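# Carry the tube rack to the next room's counter

## Task

Move the tube rack onto the counter in the adjoining room (its door swings shut on its own). At the end the rack must stand upright with each tube seated all the way down in a hole, and it must stay that way without the robot holding it; release it and back the robot away. The attempt fails if the rack or any tube touches the floor, or if the robot topples or is left leaning.

## Robot and tools

Robot: TidyBot++, a wheeled base 0.54 m long, 0.50 m wide and 0.38 m tall with four driven casters, carrying one seven-joint arm ending in a two-finger gripper. The shoulder sits 0.12 m ahead of the base centre at 0.68 m height. Cameras: base_camera (fixed on the base, facing forward) and wrist_camera (looks along the hand).

Frames: the base frame has its origin on the floor below the base centre, x forward, y left, z up. hand_pose is reported in this frame; it is the point between the finger pads, with its z axis running out along the fingers and its y axis along the closing direction. The odometry frame is where the base frame was at the start. Heading grows to the left, range -3.142 to 3.142.

execute_actions(actions, cameras): actions is a list holding one action or nothing (empty = just report state and pictures). An action may contain:
- base: exactly one relative move from where the base currently is: {"translate_m": d} forward (+) or back, -2 to 2 m; {"strafe_m": d} sideways, left +, -2 to 2 m; {"rotate_rad": d} turn in place, counter-clockwise seen from above +, -6.3 to 6.3 rad. Moves needing more than about 8.667 s at top speed are rejected.
- joints: absolute angle targets, each keyed by name, in radians: joint_1_rad (whole arm about vertical; + is clockwise from above, opposite to base rotation), joint_2_rad shoulder -2.249..2.249, joint_3_rad (upper-arm twist), joint_4_rad elbow -2.579..2.579, joint_5_rad (forearm twist), joint_6_rad wrist -2.099..2.099, joint_7_rad (hand twist; hand down, + is counter-clockwise from above, at 1.57 fingers open left/right). Joints 1,3,5,7 are unlimited but go the short way, so rotate beyond half a turn in steps. gripper_pos is an absolute target from 0 (open, ~85 mm gap) to 1 (closed); gap is roughly 85 x (1 - gripper_pos) mm.
- speeds: optional caps for this action only: translate_m and strafe_m 0.05-0.5 m/s, rotate_rad 0.1-1.57 rad/s (defaults are the maxima).
Base and joint motions start together. Anything omitted may keep pushing toward an earlier target. Unknown keys or out-of-range values reject the whole call with no motion. cameras: list of "base_camera", "wrist_camera" or "all"; omitted/null = all, [] = none.

wait(seconds 0-10): commands nothing and returns the same report. zoom_image(camera, region [x0,y0,x1,y1] in pixels, top-left origin, at most 504x504) enlarges part of that camera's most recent full image. read_manual(section "licences") returns only licence text. finished_scene(scene) ends the current scene, given its number, and reports success; it cannot be undone, so the rack must already be placed and released.

Arm geometry: upper arm 0.42 m, forearm 0.31 m, hand 0.31 m to the hand point. With joint_1_rad 0, joint_3_rad 3.14, joint_5_rad 0 the arm moves in the base's forward vertical plane; segment tilts from vertical (forward +) are j2, j2-j4, j2-j4-j6, and the hand point's forward and upward offsets from the shoulder are the sums of length·sin and length·cos of those. The arm starts folded, hand down. A downward-pointing hand reaches at most about 0.94 m high, and only near the base.

Result lines: base_status and joint_status tell how each commanded motion ended: done, off_target (resting short, maybe still pushing), contact_stop or time_out (base only; target dropped), not_followed / "joint command not followed" with a cause (self-collision check refused the arm targets; gripper still acts). on_its_own lists motion you did not command. base_odometry counts wheel turns, so slip shows as travel and drift builds up; a blocked base may report done while well short. base_tilt gives forward/right lean in degrees (~1° fixed bias). motor_effort gives percent of max per motor with a bracketed peak; noisy. joint_positions, hand_pose (can be 1-2 cm off) and Motor temperatures follow. Gripper at 1 reading done means it holds nothing; off_target means something is between the fingers. ARM HIT flags a hard hit on the base or itself.

Practical notes: friction leaves joints slightly off target; to correct, send last command + (wanted - read) for each joint. Loads make the arm sag; never command a held joint to its current reading. Trust the images over hand_pose. Closed fingertips reach ~20 mm beyond the hand point.

Avoid: dropping the rack or letting tubes contact the floor; driving with the arm snagged on something high (tip-over risk); shoving or pulling sideways on a raised hand; driving the arm into objects (torque fault pauses the arm 10 s and cancels the rest of the call; limits 104.5 N m joints 1-4, 51.3 N m joints 5-7). Holding loads heats motors: MOTOR HOT from 60 °C, OVER-TEMPERATURE FAULT at 75 °C makes the arm sink and reports limit_stop_at_motor_heat, so resend targets afterward. A stop in one call skips later motion calls in the same reply. The simulation runs while you think, holding the last command; the door closes on its own and loose objects may occasionally be nudged.

Each tool is called by a JSON object that holds its "name" and its "arguments", one argument or row to a line.

## Session

I'll start by looking at the current state and the camera images.

{"name": "execute_actions", "arguments": {
  "actions": []
}}

Scene clock: 0.00 s.
Motor temperatures (°C, as the motors report them): [37 32 31 29 32 36 44]
base_odometry: x=+0.000 y=+0.000 heading=+0.000 (m, m, rad; odometry frame)
base_tilt: forward=-0.2 right=-1.3 (deg)
base_status: not commanded
joint_positions: joint_1_rad=-0.013 joint_2_rad=-0.375 joint_3_rad=+3.127 joint_4_rad=-2.514 joint_5_rad=+0.010 joint_6_rad=-0.867 joint_7_rad=+1.607 gripper_pos=+0.000
joint_status: not commanded
motor_effort: joint_1_rad=+1 joint_2_rad=+0 joint_3_rad=+0 joint_4_rad=+11 joint_5_rad=+1 joint_6_rad=+1 joint_7_rad=+0 (%)
hand_pose: x=+0.2715 y=+0.0024 z=+0.5956 quat_wxyz=(+0.007, +0.997, +0.034, +0.067) (m; base frame)
pictures: base_camera, wrist_camera
Images, in order (width x height): base_camera 644x364, wrist_camera 644x476.

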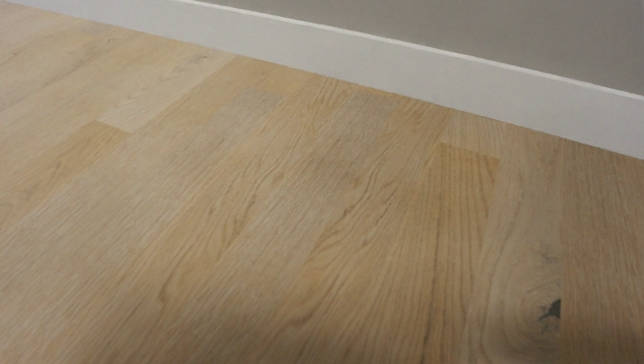

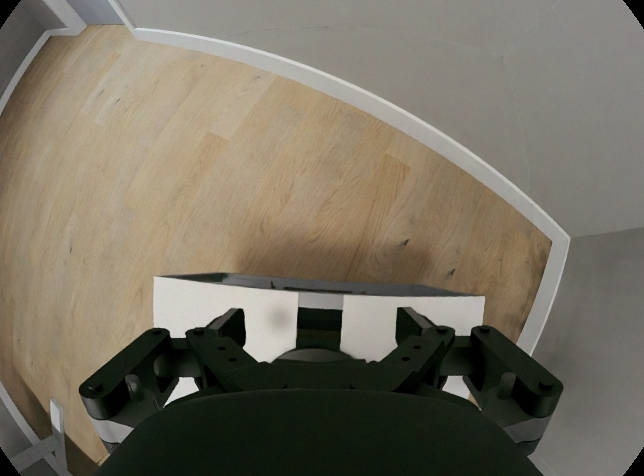

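{"name": "execute_actions", "arguments": {
  "actions": [
    {"joints": {"joint_1_rad": -0.9, "joint_6_rad": 0.3}}
  ],
  "cameras": ["wrist_camera"]
}}

Scene clock: 9.03 s.
Motor temperatures (°C, as the motors report them): [37 32 31 29 32 36 44]
base_odometry: x=+0.000 y=+0.000 heading=+0.000 (m, m, rad; odometry frame)
base_tilt: forward=-0.2 right=-1.3 (deg)
base_status: not commanded
joint_positions: joint_1_rad=-0.873 joint_2_rad=-0.375 joint_3_rad=+3.127 joint_4_rad=-2.514 joint_5_rad=+0.010 joint_6_rad=+0.275 joint_7_rad=+1.607 gripper_pos=+0.000
joint_status: all done
motor_effort: joint_1_rad=+1(0) joint_2_rad=-7(7) joint_3_rad=+1(0) joint_4_rad=+18(19) joint_5_rad=+1(1) joint_6_rad=+9(9) joint_7_rad=+0(1) (%)
hand_pose: x=+0.3752 y=+0.3183 z=+0.8139 quat_wxyz=(-0.242, +0.716, +0.363, +0.545) (m; base frame)
pictures: wrist_camera
Images, in order (width x height): wrist_camera 644x476.

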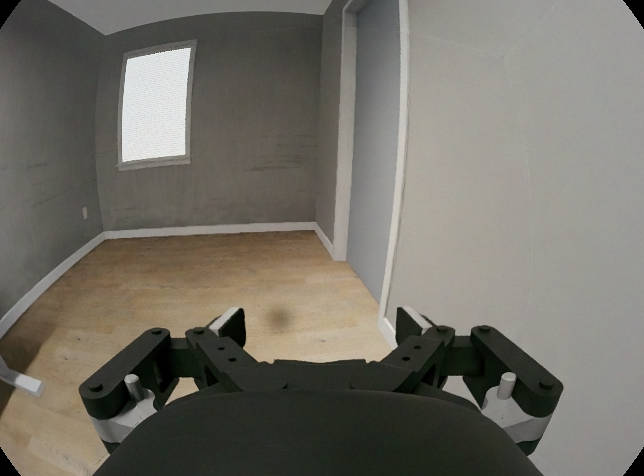

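{"name": "execute_actions", "arguments": {
  "actions": [
    {"joints": {"joint_1_rad": -2.2}}
  ],
  "cameras": ["wrist_camera"]
}}

Scene clock: 13.23 s.
Motor temperatures (°C, as the motors report them): [37 32 31 29 32 36 44]
base_odometry: x=+0.000 y=+0.000 heading=+0.000 (m, m, rad; odometry frame)
base_tilt: forward=-0.2 right=-1.3 (deg)
base_status: not commanded
joint_positions: joint_1_rad=-2.173 joint_2_rad=-0.375 joint_3_rad=+3.127 joint_4_rad=-2.514 joint_5_rad=+0.010 joint_6_rad=+0.275 joint_7_rad=+1.607 gripper_pos=+0.000
joint_status: all done
motor_effort: joint_1_rad=+1(0) joint_2_rad=-6(6) joint_3_rad=+1(1) joint_4_rad=+18(18) joint_5_rad=+1(1) joint_6_rad=+9(10) joint_7_rad=-1(1) (%)
hand_pose: x=-0.1191 y=+0.3321 z=+0.8139 quat_wxyz=(-0.522, +0.351, +0.722, +0.287) (m; base frame)
pictures: wrist_camera
Images, in order (width x height): wrist_camera 644x476.

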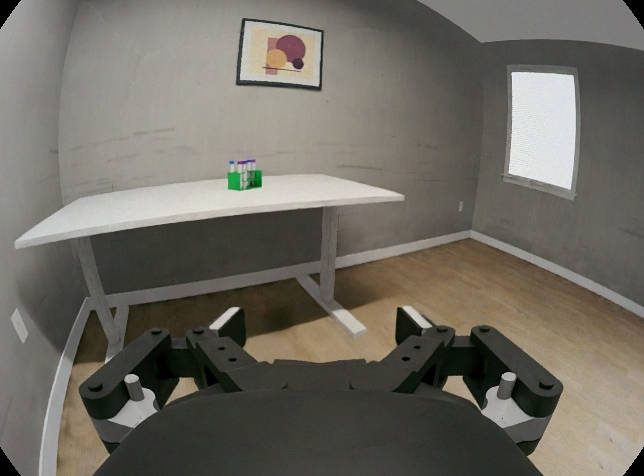

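{"name": "zoom_image", "arguments": {
  "camera": "wrist_camera",
  "region": [200, 140, 300, 210]
}}

Region (200, 140, 300, 210) of wrist_camera's 644x476 image, scaled by 5.040; it fills the top 353 rows of this view, and the rest is white.

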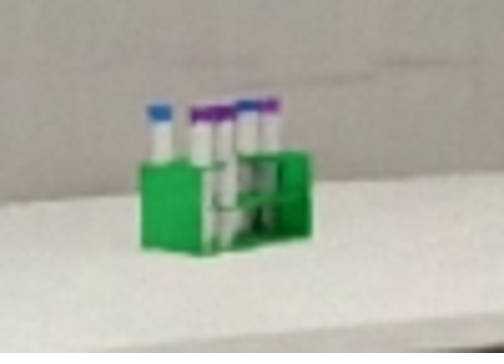

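{"name": "execute_actions", "arguments": {
  "actions": [
    {"base": {"strafe_m": 0.5}}
  ],
  "cameras": []
}}

{"name": "execute_actions", "arguments": {
  "actions": [
    {"base": {"rotate_rad": 2.64}, "joints": {"joint_1_rad": 0.0}}
  ]
}}

Scene clock: 44.53 s.
Motor temperatures (°C, as the motors report them): [37 32 31 30 32 36 44]
base_odometry: x=+0.000 y=+0.500 heading=-0.001 (m, m, rad; odometry frame)
base_tilt: forward=-0.2 right=-1.3 (deg)
base_status: done
joint_positions: joint_1_rad=-2.173 joint_2_rad=-0.375 joint_3_rad=+3.127 joint_4_rad=-2.514 joint_5_rad=+0.010 joint_6_rad=+0.275 joint_7_rad=+1.607 gripper_pos=+0.000
joint_status: not commanded
motor_effort: joint_1_rad=+0(0) joint_2_rad=-6(9) joint_3_rad=+2(1) joint_4_rad=+18(19) joint_5_rad=+1(1) joint_6_rad=+10(9) joint_7_rad=+0(1) (%)
hand_pose: x=-0.1193 y=+0.3320 z=+0.8138 quat_wxyz=(-0.522, +0.351, +0.722, +0.287) (m; base frame)
pictures: none
No camera images: the call's "cameras" was empty. Leave "cameras" out to get every camera's image.

Scene clock: 47.80 s.
Motor temperatures (°C, as the motors report them): [37 32 31 30 32 36 44]
base_odometry: x=+0.000 y=+0.500 heading=+2.638 (m, m, rad; odometry frame)
base_tilt: forward=-0.2 right=-1.2 (deg)
base_status: done
joint_positions: joint_1_rad=-0.026 joint_2_rad=-0.375 joint_3_rad=+3.127 joint_4_rad=-2.514 joint_5_rad=+0.010 joint_6_rad=+0.275 joint_7_rad=+1.607 gripper_pos=+0.000
joint_status: all done
motor_effort: joint_1_rad=+0(1) joint_2_rad=-7(8) joint_3_rad=+1(2) joint_4_rad=+18(19) joint_5_rad=+1(1) joint_6_rad=+10(9) joint_7_rad=-1(0) (%)
hand_pose: x=+0.5272 y=+0.0191 z=+0.8138 quat_wxyz=(+0.003, +0.802, +0.037, +0.596) (m; base frame)
pictures: base_camera, wrist_camera
Images, in order (width x height): base_camera 644x364, wrist_camera 644x476.

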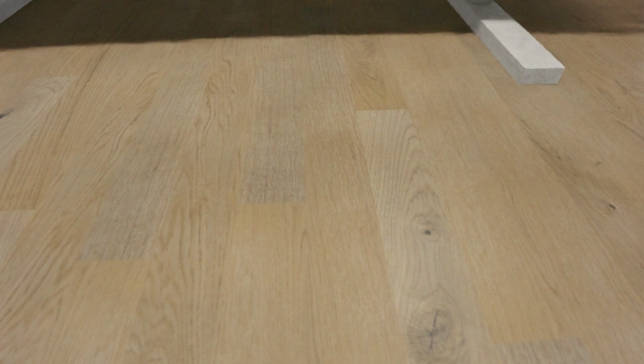

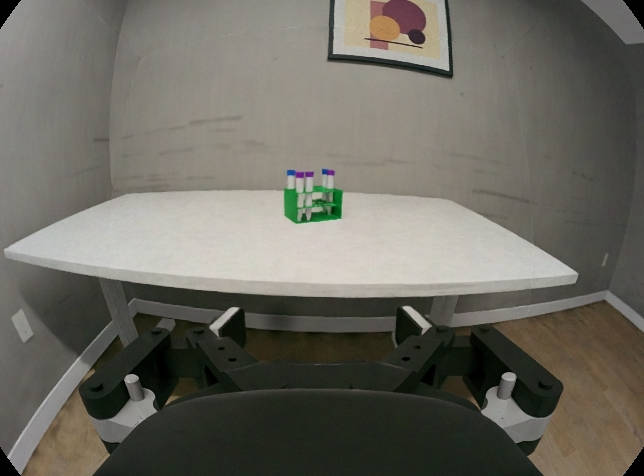

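{"name": "zoom_image", "arguments": {
  "camera": "wrist_camera",
  "region": [260, 150, 370, 235]
}}

Region (260, 150, 370, 235) of wrist_camera's 644x476 image, scaled by 4.582; it fills the top 389 rows of this view, and the rest is white.

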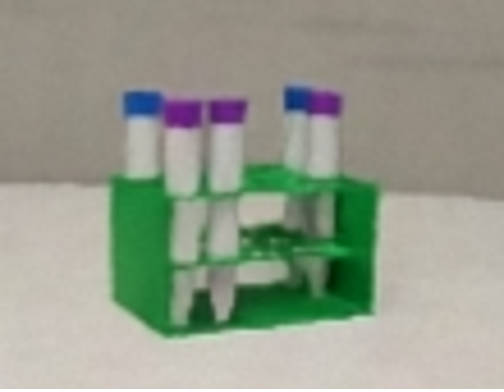

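{"name": "execute_actions", "arguments": {
  "actions": [
    {"joints": {"joint_1_rad": 2.2, "joint_6_rad": 0.45}}
  ],
  "cameras": ["wrist_camera"]
}}

Scene clock: 69.77 s.
Motor temperatures (°C, as the motors report them): [37 32 31 30 32 36 44]
base_odometry: x=+0.000 y=+0.500 heading=+2.638 (m, m, rad; odometry frame)
base_tilt: forward=-0.2 right=-1.3 (deg)
base_status: not commanded
joint_positions: joint_1_rad=+2.173 joint_2_rad=-0.375 joint_3_rad=+3.127 joint_4_rad=-2.514 joint_5_rad=+0.010 joint_6_rad=+0.421 joint_7_rad=+1.607 gripper_pos=+0.000
joint_status: all done
motor_effort: joint_1_rad=+0(1) joint_2_rad=-7(7) joint_3_rad=+1(1) joint_4_rad=+19(19) joint_5_rad=+1(1) joint_6_rad=+10(9) joint_7_rad=+0(1) (%)
hand_pose: x=-0.1105 y=-0.3501 z=+0.8582 quat_wxyz=(+0.583, +0.375, -0.658, +0.294) (m; base frame)
pictures: wrist_camera
Images, in order (width x height): wrist_camera 644x476.

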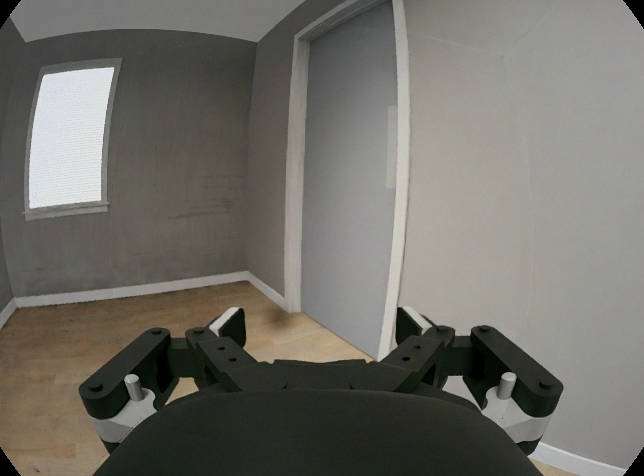

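{"name": "execute_actions", "arguments": {
  "actions": [
    {"base": {"translate_m": 0.35}, "joints": {"joint_1_rad": -0.02, "joint_2_rad": 0.0, "joint_3_rad": 3.14, "joint_4_rad": -1.3, "joint_5_rad": 0.0, "joint_6_rad": -1.45, "joint_7_rad": 1.57}}
  ]
}}

Scene clock: 131.97 s.
Motor temperatures (°C, as the motors report them): [37 32 31 30 32 36 44]
base_odometry: x=-0.307 y=+0.669 heading=+2.639 (m, m, rad; odometry frame)
base_tilt: forward=-0.2 right=-1.3 (deg)
base_status: done
joint_positions: joint_1_rad=+0.006 joint_2_rad=-0.025 joint_3_rad=+3.128 joint_4_rad=-1.320 joint_5_rad=+0.010 joint_6_rad=-1.423 joint_7_rad=+1.593 gripper_pos=+0.000
joint_status: all done
motor_effort: joint_1_rad=+0(0) joint_2_rad=-19(20) joint_3_rad=+0(0) joint_4_rad=+18(20) joint_5_rad=+1(2) joint_6_rad=+5(10) joint_7_rad=+0(1) (%)
hand_pose: x=+0.5389 y=+0.0016 z=+0.9043 quat_wxyz=(+0.007, +0.977, +0.015, +0.210) (m; base frame)
pictures: base_camera, wrist_camera
Images, in order (width x height): base_camera 644x364, wrist_camera 644x476.

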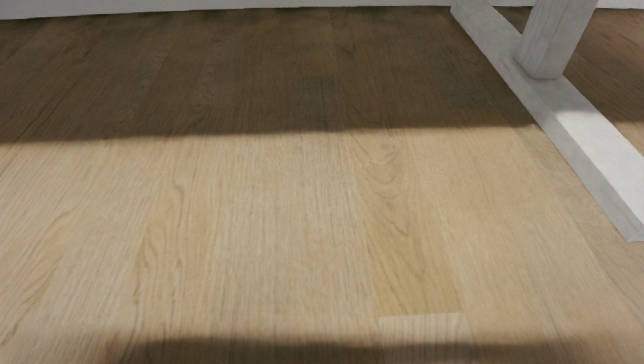

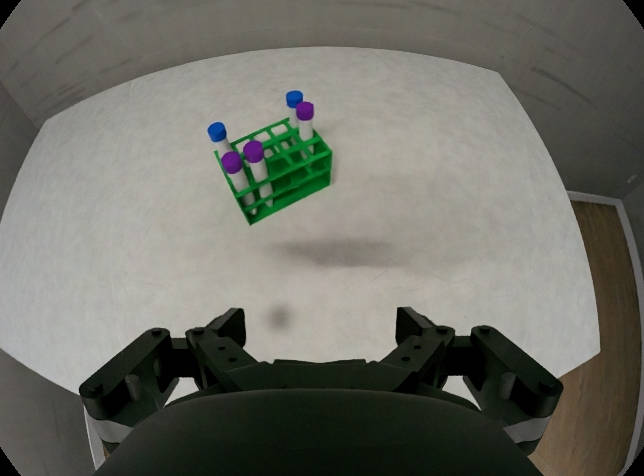

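{"name": "zoom_image", "arguments": {
  "camera": "wrist_camera",
  "region": [190, 70, 350, 240]
}}

Region (190, 70, 350, 240) of wrist_camera's 644x476 image, scaled by 2.965; it fills the left 474 columns of this view, and the rest is white.

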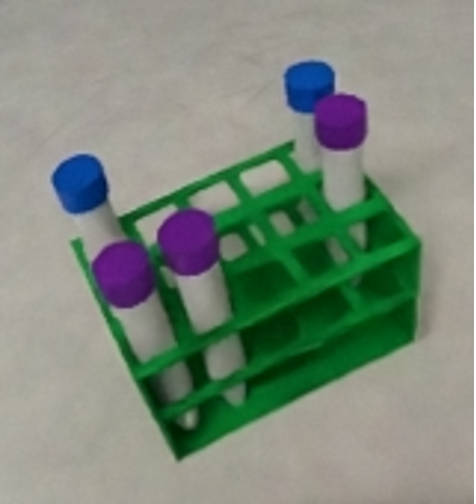

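{"name": "execute_actions", "arguments": {
  "actions": [
    {"base": {"strafe_m": -0.449}, "joints": {"joint_6_rad": 0.79, "gripper_pos": 0.5}}
  ],
  "cameras": []
}}

{"name": "execute_actions", "arguments": {
  "actions": [
    {"base": {"rotate_rad": 0.532}, "joints": {"joint_2_rad": 0.25, "joint_4_rad": -1.9, "joint_7_rad": 1.55}}
  ],
  "cameras": []
}}

{"name": "execute_actions", "arguments": {
  "actions": [
    {"base": {"translate_m": -0.13}, "joints": {"joint_2_rad": 0.52}}
  ]
}}

Scene clock: 236.17 s.
Motor temperatures (°C, as the motors report them): [37 33 31 30 32 36 44]
base_odometry: x=-0.091 y=+1.062 heading=+2.640 (m, m, rad; odometry frame)
base_tilt: forward=-0.2 right=-1.3 (deg)
base_status: done
joint_positions: joint_1_rad=+0.002 joint_2_rad=-0.017 joint_3_rad=+3.137 joint_4_rad=-1.312 joint_5_rad=+0.010 joint_6_rad=+0.782 joint_7_rad=+1.593 gripper_pos=+0.500
joint_status: all done
motor_effort: joint_1_rad=+1(3) joint_2_rad=-20(24) joint_3_rad=+1(2) joint_4_rad=+18(21) joint_5_rad=+1(3) joint_6_rad=+5(9) joint_7_rad=+0(0) (%)
hand_pose: x=+0.5669 y=+0.0048 z=+1.4595 quat_wxyz=(+0.012, +0.253, +0.008, +0.967) (m; base frame)
pictures: none
No camera images: the call's "cameras" was empty. Leave "cameras" out to get every camera's image.

Scene clock: 238.00 s.
Motor temperatures (°C, as the motors report them): [37 33 31 30 32 36 44]
base_odometry: x=-0.091 y=+1.062 heading=-3.112 (m, m, rad; odometry frame)
base_tilt: forward=-0.2 right=-1.3 (deg)
base_status: done
joint_positions: joint_1_rad=-0.008 joint_2_rad=+0.242 joint_3_rad=+3.137 joint_4_rad=-1.885 joint_5_rad=+0.010 joint_6_rad=+0.782 joint_7_rad=+1.573 gripper_pos=+0.500
joint_status: all done
motor_effort: joint_1_rad=+1(3) joint_2_rad=-32(36) joint_3_rad=+0(2) joint_4_rad=+18(22) joint_5_rad=+1(0) joint_6_rad=+10(11) joint_7_rad=+0(1) (%)
hand_pose: x=+0.7899 y=+0.0118 z=+0.9943 quat_wxyz=(-0.004, +0.623, +0.009, +0.782) (m; base frame)
pictures: none
No camera images: the call's "cameras" was empty. Leave "cameras" out to get every camera's image.

Scene clock: 239.37 s.
Motor temperatures (°C, as the motors report them): [37 33 31 30 32 36 44]
base_odometry: x=+0.040 y=+1.066 heading=-3.111 (m, m, rad; odometry frame)
base_tilt: forward=-0.2 right=-1.3 (deg)
base_status: done
joint_positions: joint_1_rad=-0.008 joint_2_rad=+0.511 joint_3_rad=+3.137 joint_4_rad=-1.891 joint_5_rad=+0.010 joint_6_rad=+0.782 joint_7_rad=+1.573 gripper_pos=+0.500
joint_status: all done
motor_effort: joint_1_rad=+0(1) joint_2_rad=-39(43) joint_3_rad=-1(1) joint_4_rad=+16(18) joint_5_rad=+1(1) joint_6_rad=+10(11) joint_7_rad=-1(0) (%)
hand_pose: x=+0.8474 y=+0.0123 z=+0.8012 quat_wxyz=(-0.004, +0.724, +0.010, +0.690) (m; base frame)
pictures: base_camera, wrist_camera
Images, in order (width x height): base_camera 644x364, wrist_camera 644x476.

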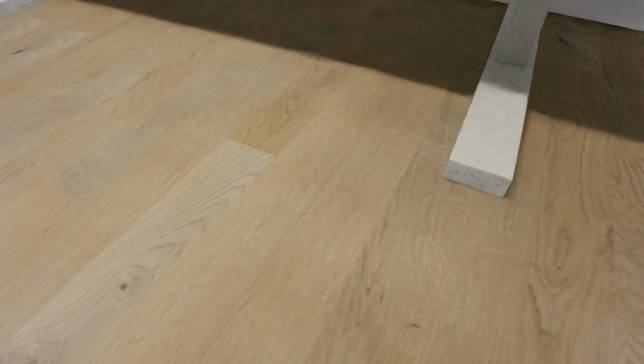

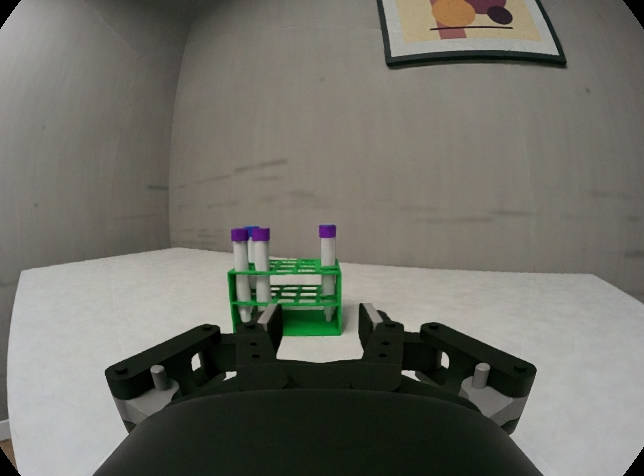

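{"name": "zoom_image", "arguments": {
  "camera": "wrist_camera",
  "region": [210, 210, 400, 350]
}}

Region (210, 210, 400, 350) of wrist_camera's 644x476 image, scaled by 2.653; it fills the top 371 rows of this view, and the rest is white.

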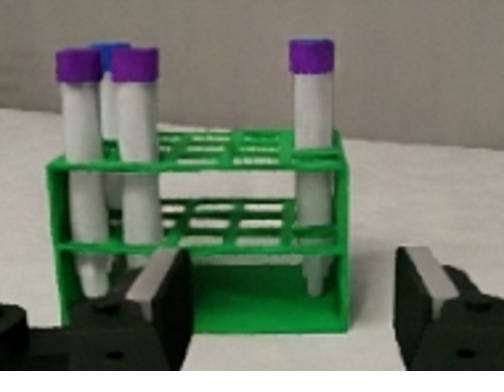

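{"name": "execute_actions", "arguments": {
  "actions": [
    {"base": {"strafe_m": -0.017}, "joints": {"joint_2_rad": 0.548}}
  ],
  "cameras": ["wrist_camera"]
}}

{"name": "execute_actions", "arguments": {
  "actions": [
    {"base": {"translate_m": 0.09}}
  ],
  "cameras": ["wrist_camera"]
}}

Scene clock: 283.73 s.
Motor temperatures (°C, as the motors report them): [37 34 31 30 32 36 44]
base_odometry: x=+0.039 y=+1.083 heading=-3.111 (m, m, rad; odometry frame)
base_tilt: forward=-0.2 right=-1.3 (deg)
base_status: done
joint_positions: joint_1_rad=-0.011 joint_2_rad=+0.530 joint_3_rad=+3.141 joint_4_rad=-1.891 joint_5_rad=+0.010 joint_6_rad=+0.782 joint_7_rad=+1.573 gripper_pos=+0.500
joint_status: all done
motor_effort: joint_1_rad=+0(6) joint_2_rad=-39(41) joint_3_rad=+0(3) joint_4_rad=+16(16) joint_5_rad=+1(0) joint_6_rad=+10(10) joint_7_rad=+0(1) (%)
hand_pose: x=+0.8496 y=+0.0119 z=+0.7874 quat_wxyz=(-0.003, +0.731, +0.010, +0.683) (m; base frame)
pictures: wrist_camera
Images, in order (width x height): wrist_camera 644x476.

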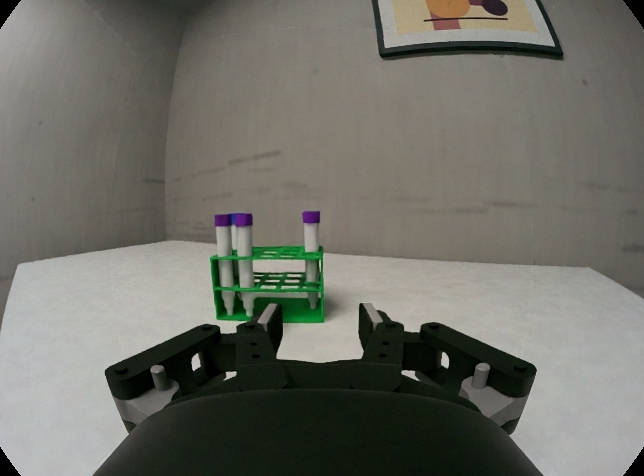

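Scene clock: 284.93 s.
Motor temperatures (°C, as the motors report them): [37 34 31 30 32 36 44]
base_odometry: x=-0.051 y=+1.081 heading=-3.112 (m, m, rad; odometry frame)
base_tilt: forward=-0.2 right=-1.3 (deg)
base_status: done
joint_positions: joint_1_rad=-0.011 joint_2_rad=+0.536 joint_3_rad=+3.141 joint_4_rad=-1.892 joint_5_rad=+0.010 joint_6_rad=+0.782 joint_7_rad=+1.573 gripper_pos=+0.500
joint_status: not commanded
motor_effort: joint_1_rad=+1(2) joint_2_rad=-39(43) joint_3_rad=-1(1) joint_4_rad=+15(17) joint_5_rad=+2(1) joint_6_rad=+10(11) joint_7_rad=+0(0) (%)
hand_pose: x=+0.8501 y=+0.0119 z=+0.7829 quat_wxyz=(-0.003, +0.733, +0.010, +0.680) (m; base frame)
pictures: wrist_camera
Images, in order (width x height): wrist_camera 644x476.

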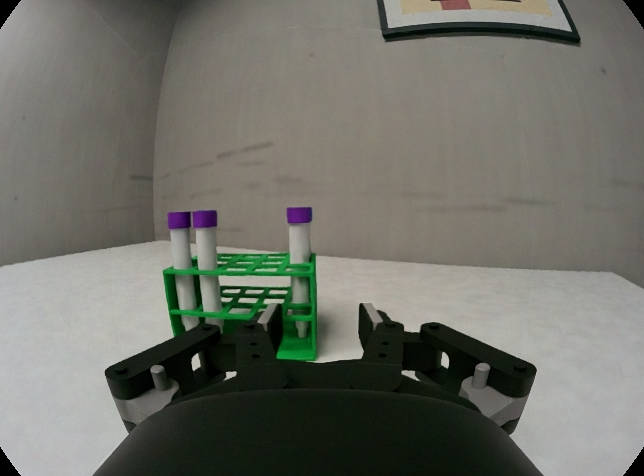

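{"name": "zoom_image", "arguments": {
  "camera": "wrist_camera",
  "region": [150, 195, 400, 370]
}}

Region (150, 195, 400, 370) of wrist_camera's 644x476 image, scaled by 2.016; it fills the top 353 rows of this view, and the rest is white.

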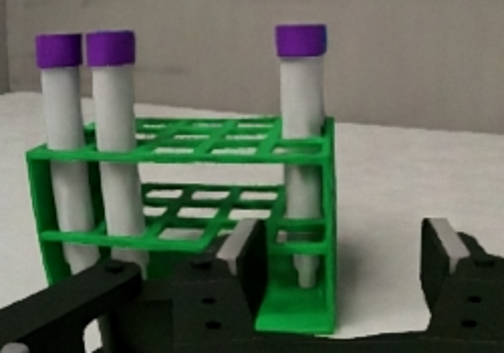

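{"name": "zoom_image", "arguments": {
  "camera": "wrist_camera",
  "region": [250, 245, 350, 365]
}}

Region (250, 245, 350, 365) of wrist_camera's 644x476 image, scaled by 4.200.

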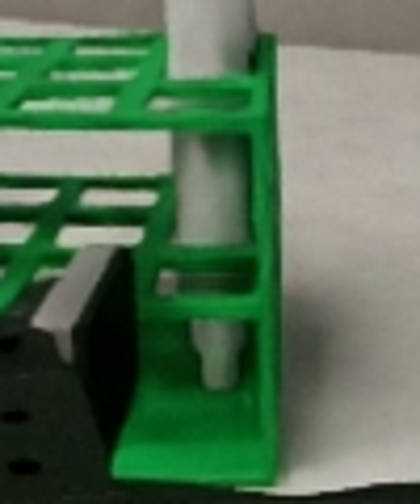

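{"name": "execute_actions", "arguments": {
  "actions": [
    {"base": {"translate_m": 0.04}, "joints": {"joint_2_rad": 0.539, "joint_4_rad": -1.893}, "speeds": {"translate_m": 0.1}}
  ],
  "cameras": ["wrist_camera"]
}}

{"name": "zoom_image", "arguments": {
  "camera": "wrist_camera",
  "region": [220, 240, 400, 370]
}}

Scene clock: 311.73 s.
Motor temperatures (°C, as the motors report them): [37 34 31 30 32 36 44]
base_odometry: x=-0.091 y=+1.080 heading=-3.112 (m, m, rad; odometry frame)
base_tilt: forward=-0.2 right=-1.3 (deg)
base_status: done
joint_positions: joint_1_rad=-0.011 joint_2_rad=+0.536 joint_3_rad=+3.141 joint_4_rad=-1.892 joint_5_rad=+0.010 joint_6_rad=+0.782 joint_7_rad=+1.573 gripper_pos=+0.500
joint_status: all done
motor_effort: joint_1_rad=+0(3) joint_2_rad=-38(42) joint_3_rad=+0(2) joint_4_rad=+15(16) joint_5_rad=+1(2) joint_6_rad=+10(11) joint_7_rad=+0(0) (%)
hand_pose: x=+0.8500 y=+0.0119 z=+0.7832 quat_wxyz=(-0.003, +0.733, +0.010, +0.680) (m; base frame)
pictures: wrist_camera
Images, in order (width x height): wrist_camera 644x476.

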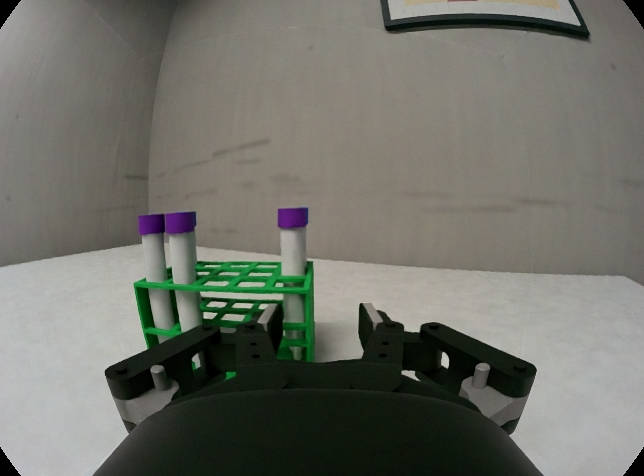

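Region (220, 240, 400, 370) of wrist_camera's 644x476 image, scaled by 2.800.

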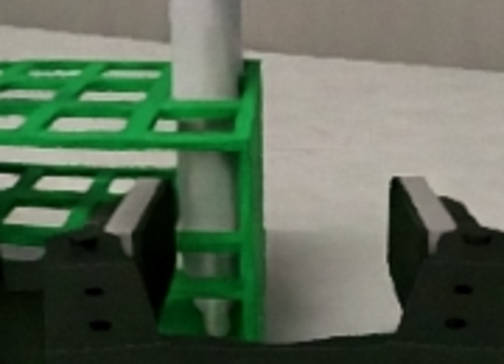

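{"name": "execute_actions", "arguments": {
  "actions": [
    {"base": {"strafe_m": 0.008}, "speeds": {"strafe_m": 0.05}}
  ],
  "cameras": []
}}

{"name": "execute_actions", "arguments": {
  "actions": [
    {"base": {"translate_m": 0.03}, "speeds": {"translate_m": 0.05}}
  ],
  "cameras": ["wrist_camera"]
}}

{"name": "zoom_image", "arguments": {
  "camera": "wrist_camera",
  "region": [220, 240, 400, 370]
}}

Scene clock: 319.07 s.
Motor temperatures (°C, as the motors report them): [37 34 31 30 32 36 44]
base_odometry: x=-0.091 y=+1.072 heading=-3.112 (m, m, rad; odometry frame)
base_tilt: forward=-0.1 right=-1.3 (deg)
base_status: done
joint_positions: joint_1_rad=-0.012 joint_2_rad=+0.536 joint_3_rad=+3.140 joint_4_rad=-1.892 joint_5_rad=+0.010 joint_6_rad=+0.782 joint_7_rad=+1.573 gripper_pos=+0.500
joint_status: not commanded
motor_effort: joint_1_rad=+0(3) joint_2_rad=-39(41) joint_3_rad=+0(3) joint_4_rad=+16(16) joint_5_rad=+1(2) joint_6_rad=+10(10) joint_7_rad=-1(0) (%)
hand_pose: x=+0.8500 y=+0.0129 z=+0.7832 quat_wxyz=(-0.004, +0.733, +0.011, +0.680) (m; base frame)
pictures: none
No camera images: the call's "cameras" was empty. Leave "cameras" out to get every camera's image.

Scene clock: 320.13 s.
Motor temperatures (°C, as the motors report them): [37 34 31 30 32 36 44]
base_odometry: x=-0.121 y=+1.071 heading=-3.112 (m, m, rad; odometry frame)
base_tilt: forward=-0.2 right=-1.3 (deg)
base_status: done
joint_positions: joint_1_rad=-0.012 joint_2_rad=+0.536 joint_3_rad=+3.140 joint_4_rad=-1.892 joint_5_rad=+0.010 joint_6_rad=+0.782 joint_7_rad=+1.573 gripper_pos=+0.500
joint_status: not commanded
motor_effort: joint_1_rad=+1(5) joint_2_rad=-39(43) joint_3_rad=+0(2) joint_4_rad=+15(17) joint_5_rad=+1(2) joint_6_rad=+9(10) joint_7_rad=+1(0) (%)
hand_pose: x=+0.8500 y=+0.0129 z=+0.7832 quat_wxyz=(-0.004, +0.733, +0.011, +0.680) (m; base frame)
pictures: wrist_camera
Images, in order (width x height): wrist_camera 644x476.

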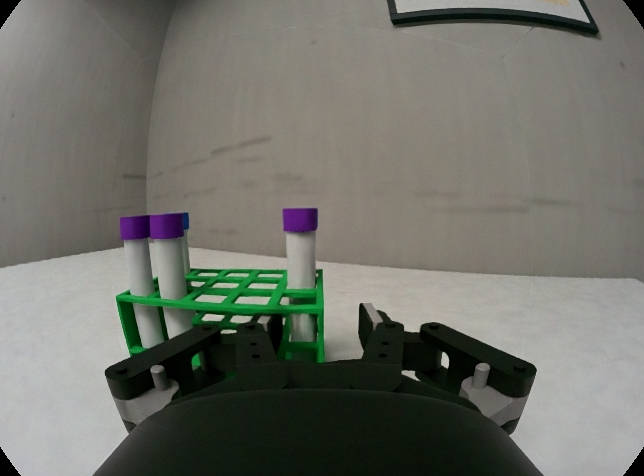

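Region (220, 240, 400, 370) of wrist_camera's 644x476 image, scaled by 2.800.

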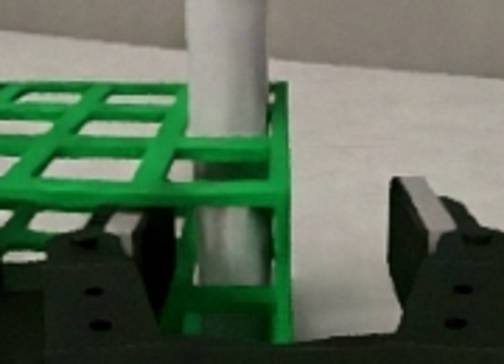

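{"name": "execute_actions", "arguments": {
  "actions": [
    {"joints": {"gripper_pos": 1.0}}
  ],
  "cameras": ["wrist_camera"]
}}

{"name": "zoom_image", "arguments": {
  "camera": "wrist_camera",
  "region": [100, 190, 420, 380]
}}

Scene clock: 325.73 s.
Motor temperatures (°C, as the motors report them): [37 34 31 30 32 36 44]
base_odometry: x=-0.121 y=+1.071 heading=-3.112 (m, m, rad; odometry frame)
base_tilt: forward=-0.2 right=-1.3 (deg)
base_status: not commanded
joint_positions: joint_1_rad=-0.012 joint_2_rad=+0.536 joint_3_rad=+3.140 joint_4_rad=-1.892 joint_5_rad=+0.010 joint_6_rad=+0.782 joint_7_rad=+1.573 gripper_pos=+0.984
joint_status: all done
motor_effort: joint_1_rad=+1(0) joint_2_rad=-39(39) joint_3_rad=+0(0) joint_4_rad=+15(16) joint_5_rad=+1(1) joint_6_rad=+10(10) joint_7_rad=+0(1) (%)
hand_pose: x=+0.8500 y=+0.0129 z=+0.7832 quat_wxyz=(-0.004, +0.733, +0.011, +0.680) (m; base frame)
pictures: wrist_camera
Images, in order (width x height): wrist_camera 644x476.

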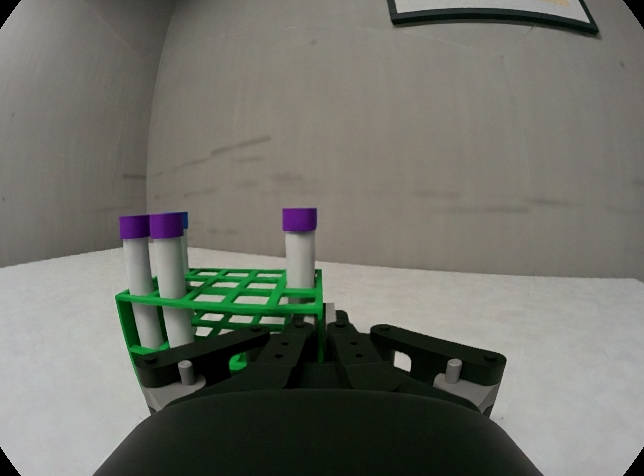

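Region (100, 190, 420, 380) of wrist_camera's 644x476 image, scaled by 1.575; it fills the top 299 rows of this view, and the rest is white.

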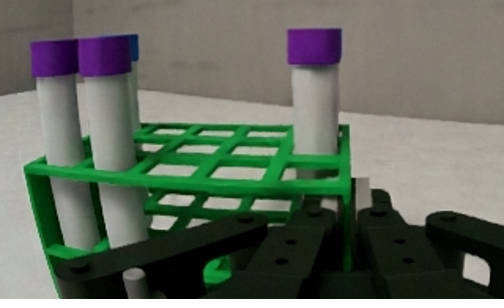

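{"name": "execute_actions", "arguments": {
  "actions": [
    {"joints": {"joint_2_rad": 0.41, "joint_6_rad": 0.67}}
  ],
  "cameras": ["wrist_camera"]
}}

Scene clock: 329.57 s.
Motor temperatures (°C, as the motors report them): [37 34 31 30 32 36 44]
base_odometry: x=-0.121 y=+1.071 heading=-3.112 (m, m, rad; odometry frame)
base_tilt: forward=-0.1 right=-1.3 (deg)
base_status: not commanded
joint_positions: joint_1_rad=-0.012 joint_2_rad=+0.428 joint_3_rad=+3.140 joint_4_rad=-1.892 joint_5_rad=+0.010 joint_6_rad=+0.692 joint_7_rad=+1.573 gripper_pos=+0.984
joint_status: all done
motor_effort: joint_1_rad=+0(1) joint_2_rad=-38(43) joint_3_rad=+0(2) joint_4_rad=+18(18) joint_5_rad=+1(1) joint_6_rad=+11(12) joint_7_rad=+0(0) (%)
hand_pose: x=+0.8345 y=+0.0125 z=+0.8332 quat_wxyz=(-0.003, +0.727, +0.011, +0.687) (m; base frame)
pictures: wrist_camera
Images, in order (width x height): wrist_camera 644x476.

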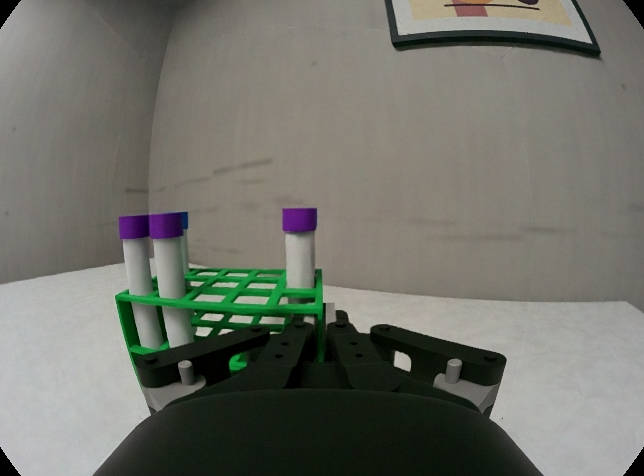

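{"name": "execute_actions", "arguments": {
  "actions": [
    {"base": {"translate_m": -0.8}, "joints": {"joint_2_rad": -1.0, "joint_6_rad": -0.76}, "speeds": {"translate_m": 0.4}}
  ],
  "cameras": ["wrist_camera"]
}}

Scene clock: 377.23 s.
Motor temperatures (°C, as the motors report them): [37 35 31 30 32 36 44]
base_odometry: x=+0.679 y=+1.094 heading=-3.112 (m, m, rad; odometry frame)
base_tilt: forward=-0.2 right=-1.3 (deg)
base_status: done
joint_positions: joint_1_rad=-0.012 joint_2_rad=-0.997 joint_3_rad=+3.140 joint_4_rad=-1.892 joint_5_rad=+0.010 joint_6_rad=-0.742 joint_7_rad=+1.573 gripper_pos=+0.984
joint_status: all done
motor_effort: joint_1_rad=+0(4) joint_2_rad=+13(43) joint_3_rad=+1(2) joint_4_rad=+19(21) joint_5_rad=+1(0) joint_6_rad=+11(13) joint_7_rad=+0(0) (%)
hand_pose: x=+0.3213 y=+0.0021 z=+1.0864 quat_wxyz=(+0.002, +0.730, +0.006, +0.683) (m; base frame)
pictures: wrist_camera
Images, in order (width x height): wrist_camera 644x476.

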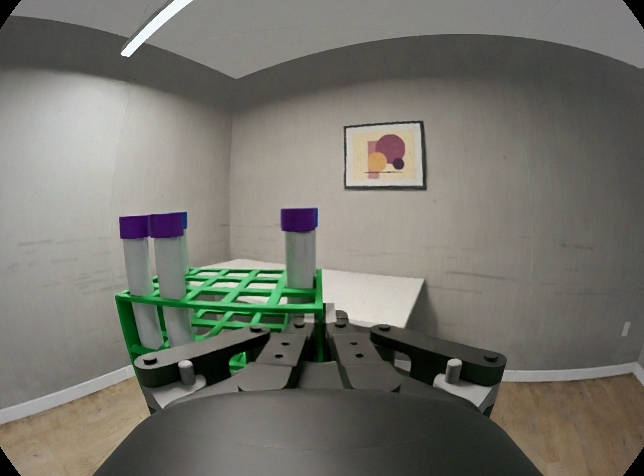

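{"name": "execute_actions", "arguments": {
  "actions": [
    {"base": {"rotate_rad": 2.642}, "joints": {"joint_4_rad": -1.28, "joint_6_rad": -1.36}, "speeds": {"rotate_rad": 1.2}}
  ],
  "cameras": []
}}

{"name": "execute_actions", "arguments": {
  "actions": [
    {"base": {"strafe_m": 0.5}}
  ]
}}

Scene clock: 382.73 s.
Motor temperatures (°C, as the motors report them): [37 35 31 30 32 36 44]
base_odometry: x=+0.679 y=+1.094 heading=-0.471 (m, m, rad; odometry frame)
base_tilt: forward=-0.2 right=-1.3 (deg)
base_status: done
joint_positions: joint_1_rad=-0.012 joint_2_rad=-0.997 joint_3_rad=+3.140 joint_4_rad=-1.300 joint_5_rad=+0.010 joint_6_rad=-1.340 joint_7_rad=+1.573 gripper_pos=+0.984
joint_status: all done
motor_effort: joint_1_rad=+0(1) joint_2_rad=+23(24) joint_3_rad=+1(2) joint_4_rad=+11(20) joint_5_rad=+2(1) joint_6_rad=+11(12) joint_7_rad=+0(0) (%)
hand_pose: x=+0.1699 y=-0.0007 z=+1.1878 quat_wxyz=(+0.001, +0.732, +0.003, +0.681) (m; base frame)
pictures: none
No camera images: the call's "cameras" was empty. Leave "cameras" out to get every camera's image.

Scene clock: 385.10 s.
Motor temperatures (°C, as the motors report them): [37 35 31 30 32 36 44]
base_odometry: x=+0.905 y=+1.540 heading=-0.470 (m, m, rad; odometry frame)
base_tilt: forward=-0.2 right=-1.3 (deg)
base_status: done
joint_positions: joint_1_rad=-0.012 joint_2_rad=-0.997 joint_3_rad=+3.138 joint_4_rad=-1.300 joint_5_rad=+0.010 joint_6_rad=-1.340 joint_7_rad=+1.573 gripper_pos=+0.984
joint_status: not commanded
motor_effort: joint_1_rad=+1(3) joint_2_rad=+23(24) joint_3_rad=+1(5) joint_4_rad=+11(11) joint_5_rad=+2(3) joint_6_rad=+11(11) joint_7_rad=+0(0) (%)
hand_pose: x=+0.1698 y=+0.0005 z=+1.1878 quat_wxyz=(+0.002, +0.732, +0.005, +0.681) (m; base frame)
pictures: base_camera, wrist_camera
Images, in order (width x height): base_camera 644x364, wrist_camera 644x476.

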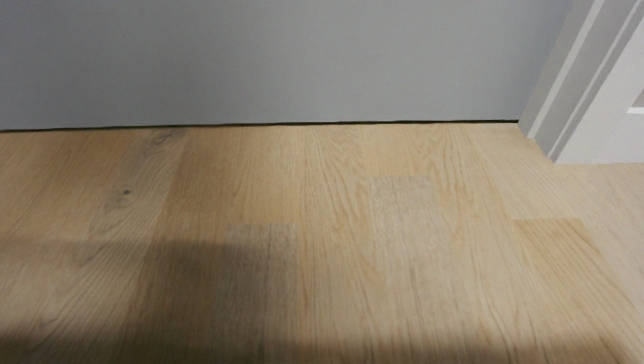

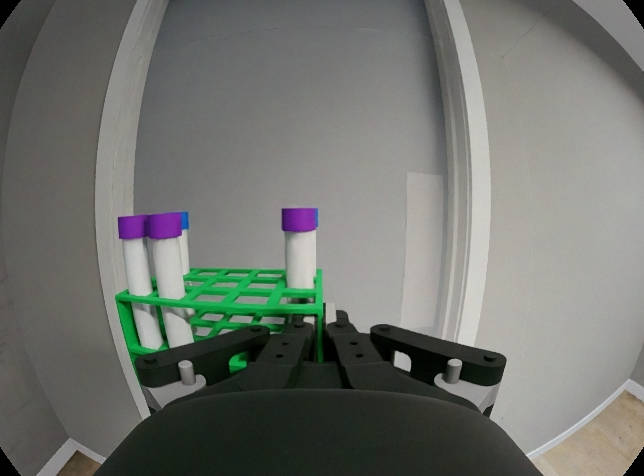

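{"name": "execute_actions", "arguments": {
  "actions": [
    {"base": {"rotate_rad": 0.04}}
  ],
  "cameras": []
}}

{"name": "execute_actions", "arguments": {
  "actions": [
    {"base": {"translate_m": 0.4}}
  ],
  "cameras": ["base_camera"]
}}

Scene clock: 395.10 s.
Motor temperatures (°C, as the motors report them): [37 35 31 30 32 36 44]
base_odometry: x=+0.905 y=+1.541 heading=-0.431 (m, m, rad; odometry frame)
base_tilt: forward=-0.2 right=-1.3 (deg)
base_status: done
joint_positions: joint_1_rad=-0.012 joint_2_rad=-0.997 joint_3_rad=+3.138 joint_4_rad=-1.300 joint_5_rad=+0.010 joint_6_rad=-1.340 joint_7_rad=+1.573 gripper_pos=+0.984
joint_status: not commanded
motor_effort: joint_1_rad=+1(1) joint_2_rad=+23(25) joint_3_rad=+2(1) joint_4_rad=+11(11) joint_5_rad=+1(2) joint_6_rad=+11(11) joint_7_rad=+0(1) (%)
hand_pose: x=+0.1698 y=+0.0005 z=+1.1878 quat_wxyz=(+0.002, +0.732, +0.005, +0.681) (m; base frame)
pictures: none
No camera images: the call's "cameras" was empty. Leave "cameras" out to get every camera's image.

Scene clock: 397.23 s.
Motor temperatures (°C, as the motors report them): [37 35 31 30 32 36 44]
base_odometry: x=+1.269 y=+1.373 heading=-0.431 (m, m, rad; odometry frame)
base_tilt: forward=-0.2 right=-1.3 (deg)
base_status: done
joint_positions: joint_1_rad=-0.012 joint_2_rad=-0.994 joint_3_rad=+3.138 joint_4_rad=-1.299 joint_5_rad=+0.010 joint_6_rad=-1.341 joint_7_rad=+1.573 gripper_pos=+0.984
joint_status: not commanded
motor_effort: joint_1_rad=+0(1) joint_2_rad=+22(27) joint_3_rad=+2(2) joint_4_rad=+12(13) joint_5_rad=+1(2) joint_6_rad=+11(11) joint_7_rad=-1(0) (%)
hand_pose: x=+0.1710 y=+0.0005 z=+1.1879 quat_wxyz=(+0.002, +0.733, +0.005, +0.680) (m; base frame)
pictures: base_camera
Images, in order (width x height): base_camera 644x364.

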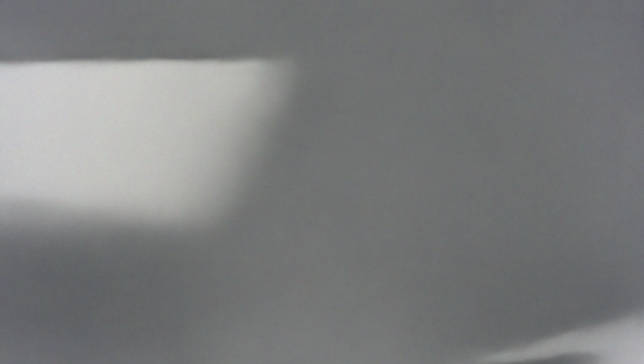

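{"name": "execute_actions", "arguments": {
  "actions": [
    {"base": {"translate_m": 0.25}, "joints": {"joint_4_rad": -1.2, "joint_6_rad": -1.44}, "speeds": {"translate_m": 0.08}}
  ]
}}

Scene clock: 404.77 s.
Motor temperatures (°C, as the motors report them): [37 35 31 30 32 36 44]
base_odometry: x=+1.496 y=+1.269 heading=-0.431 (m, m, rad; odometry frame)
base_tilt: forward=-0.2 right=-1.3 (deg)
base_status: done
joint_positions: joint_1_rad=-0.012 joint_2_rad=-0.994 joint_3_rad=+3.138 joint_4_rad=-1.220 joint_5_rad=+0.010 joint_6_rad=-1.420 joint_7_rad=+1.573 gripper_pos=+0.984
joint_status: all done
motor_effort: joint_1_rad=+1(2) joint_2_rad=+25(29) joint_3_rad=+0(3) joint_4_rad=+10(13) joint_5_rad=+2(2) joint_6_rad=+12(11) joint_7_rad=+0(0) (%)
hand_pose: x=+0.1471 y=+0.0001 z=+1.1944 quat_wxyz=(+0.002, +0.733, +0.004, +0.680) (m; base frame)
pictures: base_camera, wrist_camera
Images, in order (width x height): base_camera 644x364, wrist_camera 644x476.

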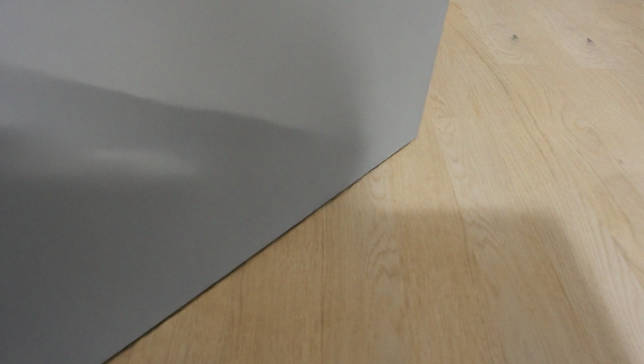

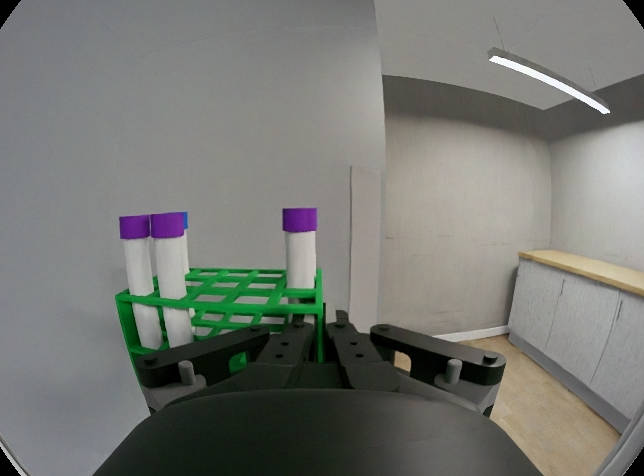

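{"name": "execute_actions", "arguments": {
  "actions": [
    {"base": {"translate_m": 0.6}, "speeds": {"translate_m": 0.2}}
  ]
}}

Scene clock: 422.90 s.
Motor temperatures (°C, as the motors report them): [37 35 31 30 32 36 44]
base_odometry: x=+2.041 y=+1.019 heading=-0.430 (m, m, rad; odometry frame)
base_tilt: forward=-0.2 right=-1.3 (deg)
base_status: done
joint_positions: joint_1_rad=-0.012 joint_2_rad=-0.997 joint_3_rad=+3.138 joint_4_rad=-1.218 joint_5_rad=+0.010 joint_6_rad=-1.420 joint_7_rad=+1.573 gripper_pos=+0.984
joint_status: not commanded
motor_effort: joint_1_rad=+0(1) joint_2_rad=+24(28) joint_3_rad=+1(3) joint_4_rad=+10(11) joint_5_rad=+1(1) joint_6_rad=+11(11) joint_7_rad=+0(1) (%)
hand_pose: x=+0.1451 y=+0.0001 z=+1.1952 quat_wxyz=(+0.002, +0.731, +0.004, +0.682) (m; base frame)
pictures: base_camera, wrist_camera
Images, in order (width x height): base_camera 644x364, wrist_camera 644x476.

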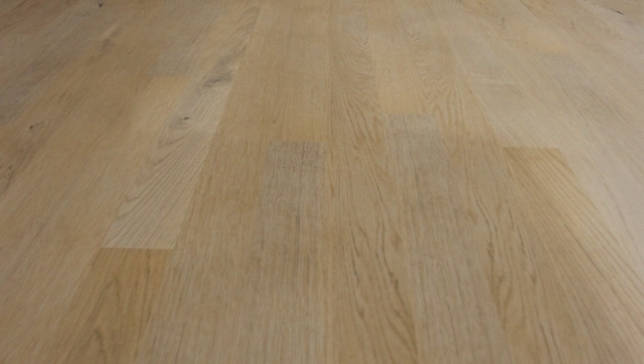

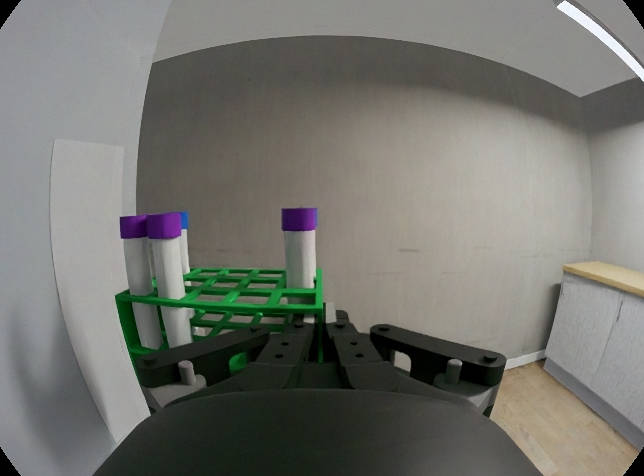

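{"name": "execute_actions", "arguments": {
  "actions": [
    {"base": {"strafe_m": -0.8}, "joints": {"joint_4_rad": -1.69, "joint_6_rad": -0.935}, "speeds": {"strafe_m": 0.4}}
  ],
  "cameras": ["wrist_camera"]
}}

Scene clock: 442.20 s.
Motor temperatures (°C, as the motors report them): [37 34 31 30 32 36 44]
base_odometry: x=+1.708 y=+0.292 heading=-0.430 (m, m, rad; odometry frame)
base_tilt: forward=-0.2 right=-1.2 (deg)
base_status: done
joint_positions: joint_1_rad=-0.012 joint_2_rad=-0.997 joint_3_rad=+3.138 joint_4_rad=-1.681 joint_5_rad=+0.010 joint_6_rad=-0.970 joint_7_rad=+1.573 gripper_pos=+0.984
joint_status: all done
motor_effort: joint_1_rad=+0(2) joint_2_rad=+16(27) joint_3_rad=+2(4) joint_4_rad=+17(16) joint_5_rad=+1(3) joint_6_rad=+11(11) joint_7_rad=+0(2) (%)
hand_pose: x=+0.2743 y=+0.0022 z=+1.1281 quat_wxyz=(+0.002, +0.736, +0.006, +0.677) (m; base frame)
pictures: wrist_camera
Images, in order (width x height): wrist_camera 644x476.

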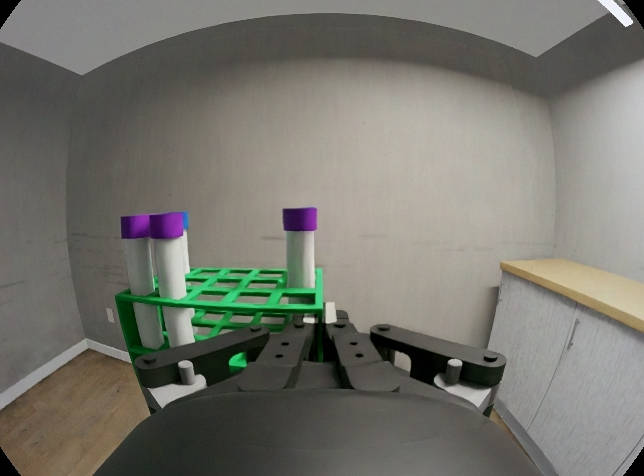

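{"name": "execute_actions", "arguments": {
  "actions": [
    {"base": {"rotate_rad": -1.575}, "joints": {"joint_2_rad": -0.09, "joint_6_rad": -0.03}, "speeds": {"rotate_rad": 1.0}}
  ]
}}

Scene clock: 451.63 s.
Motor temperatures (°C, as the motors report them): [37 34 31 30 32 36 44]
base_odometry: x=+1.708 y=+0.292 heading=-2.004 (m, m, rad; odometry frame)
base_tilt: forward=-0.2 right=-1.3 (deg)
base_status: done
joint_positions: joint_1_rad=-0.012 joint_2_rad=-0.086 joint_3_rad=+3.143 joint_4_rad=-1.683 joint_5_rad=+0.010 joint_6_rad=-0.065 joint_7_rad=+1.573 gripper_pos=+0.984
joint_status: all done
motor_effort: joint_1_rad=+1(2) joint_2_rad=-23(25) joint_3_rad=+1(2) joint_4_rad=+22(23) joint_5_rad=+1(2) joint_6_rad=+11(12) joint_7_rad=-1(0) (%)
hand_pose: x=+0.7071 y=+0.0074 z=+1.0645 quat_wxyz=(+0.001, +0.739, +0.008, +0.674) (m; base frame)
pictures: base_camera, wrist_camera
Images, in order (width x height): base_camera 644x364, wrist_camera 644x476.

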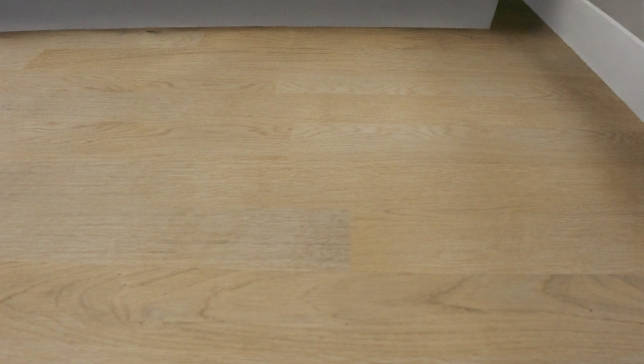

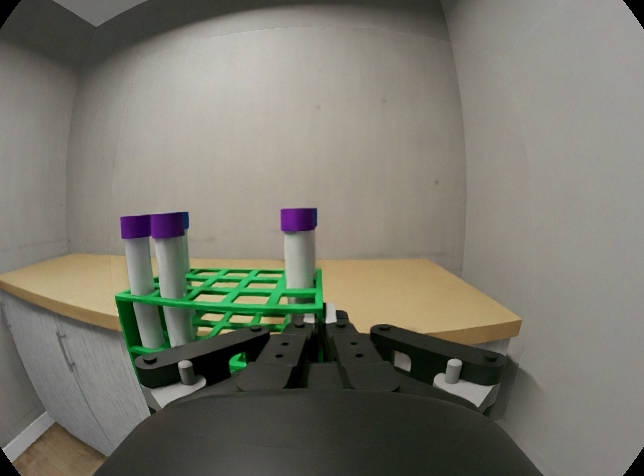

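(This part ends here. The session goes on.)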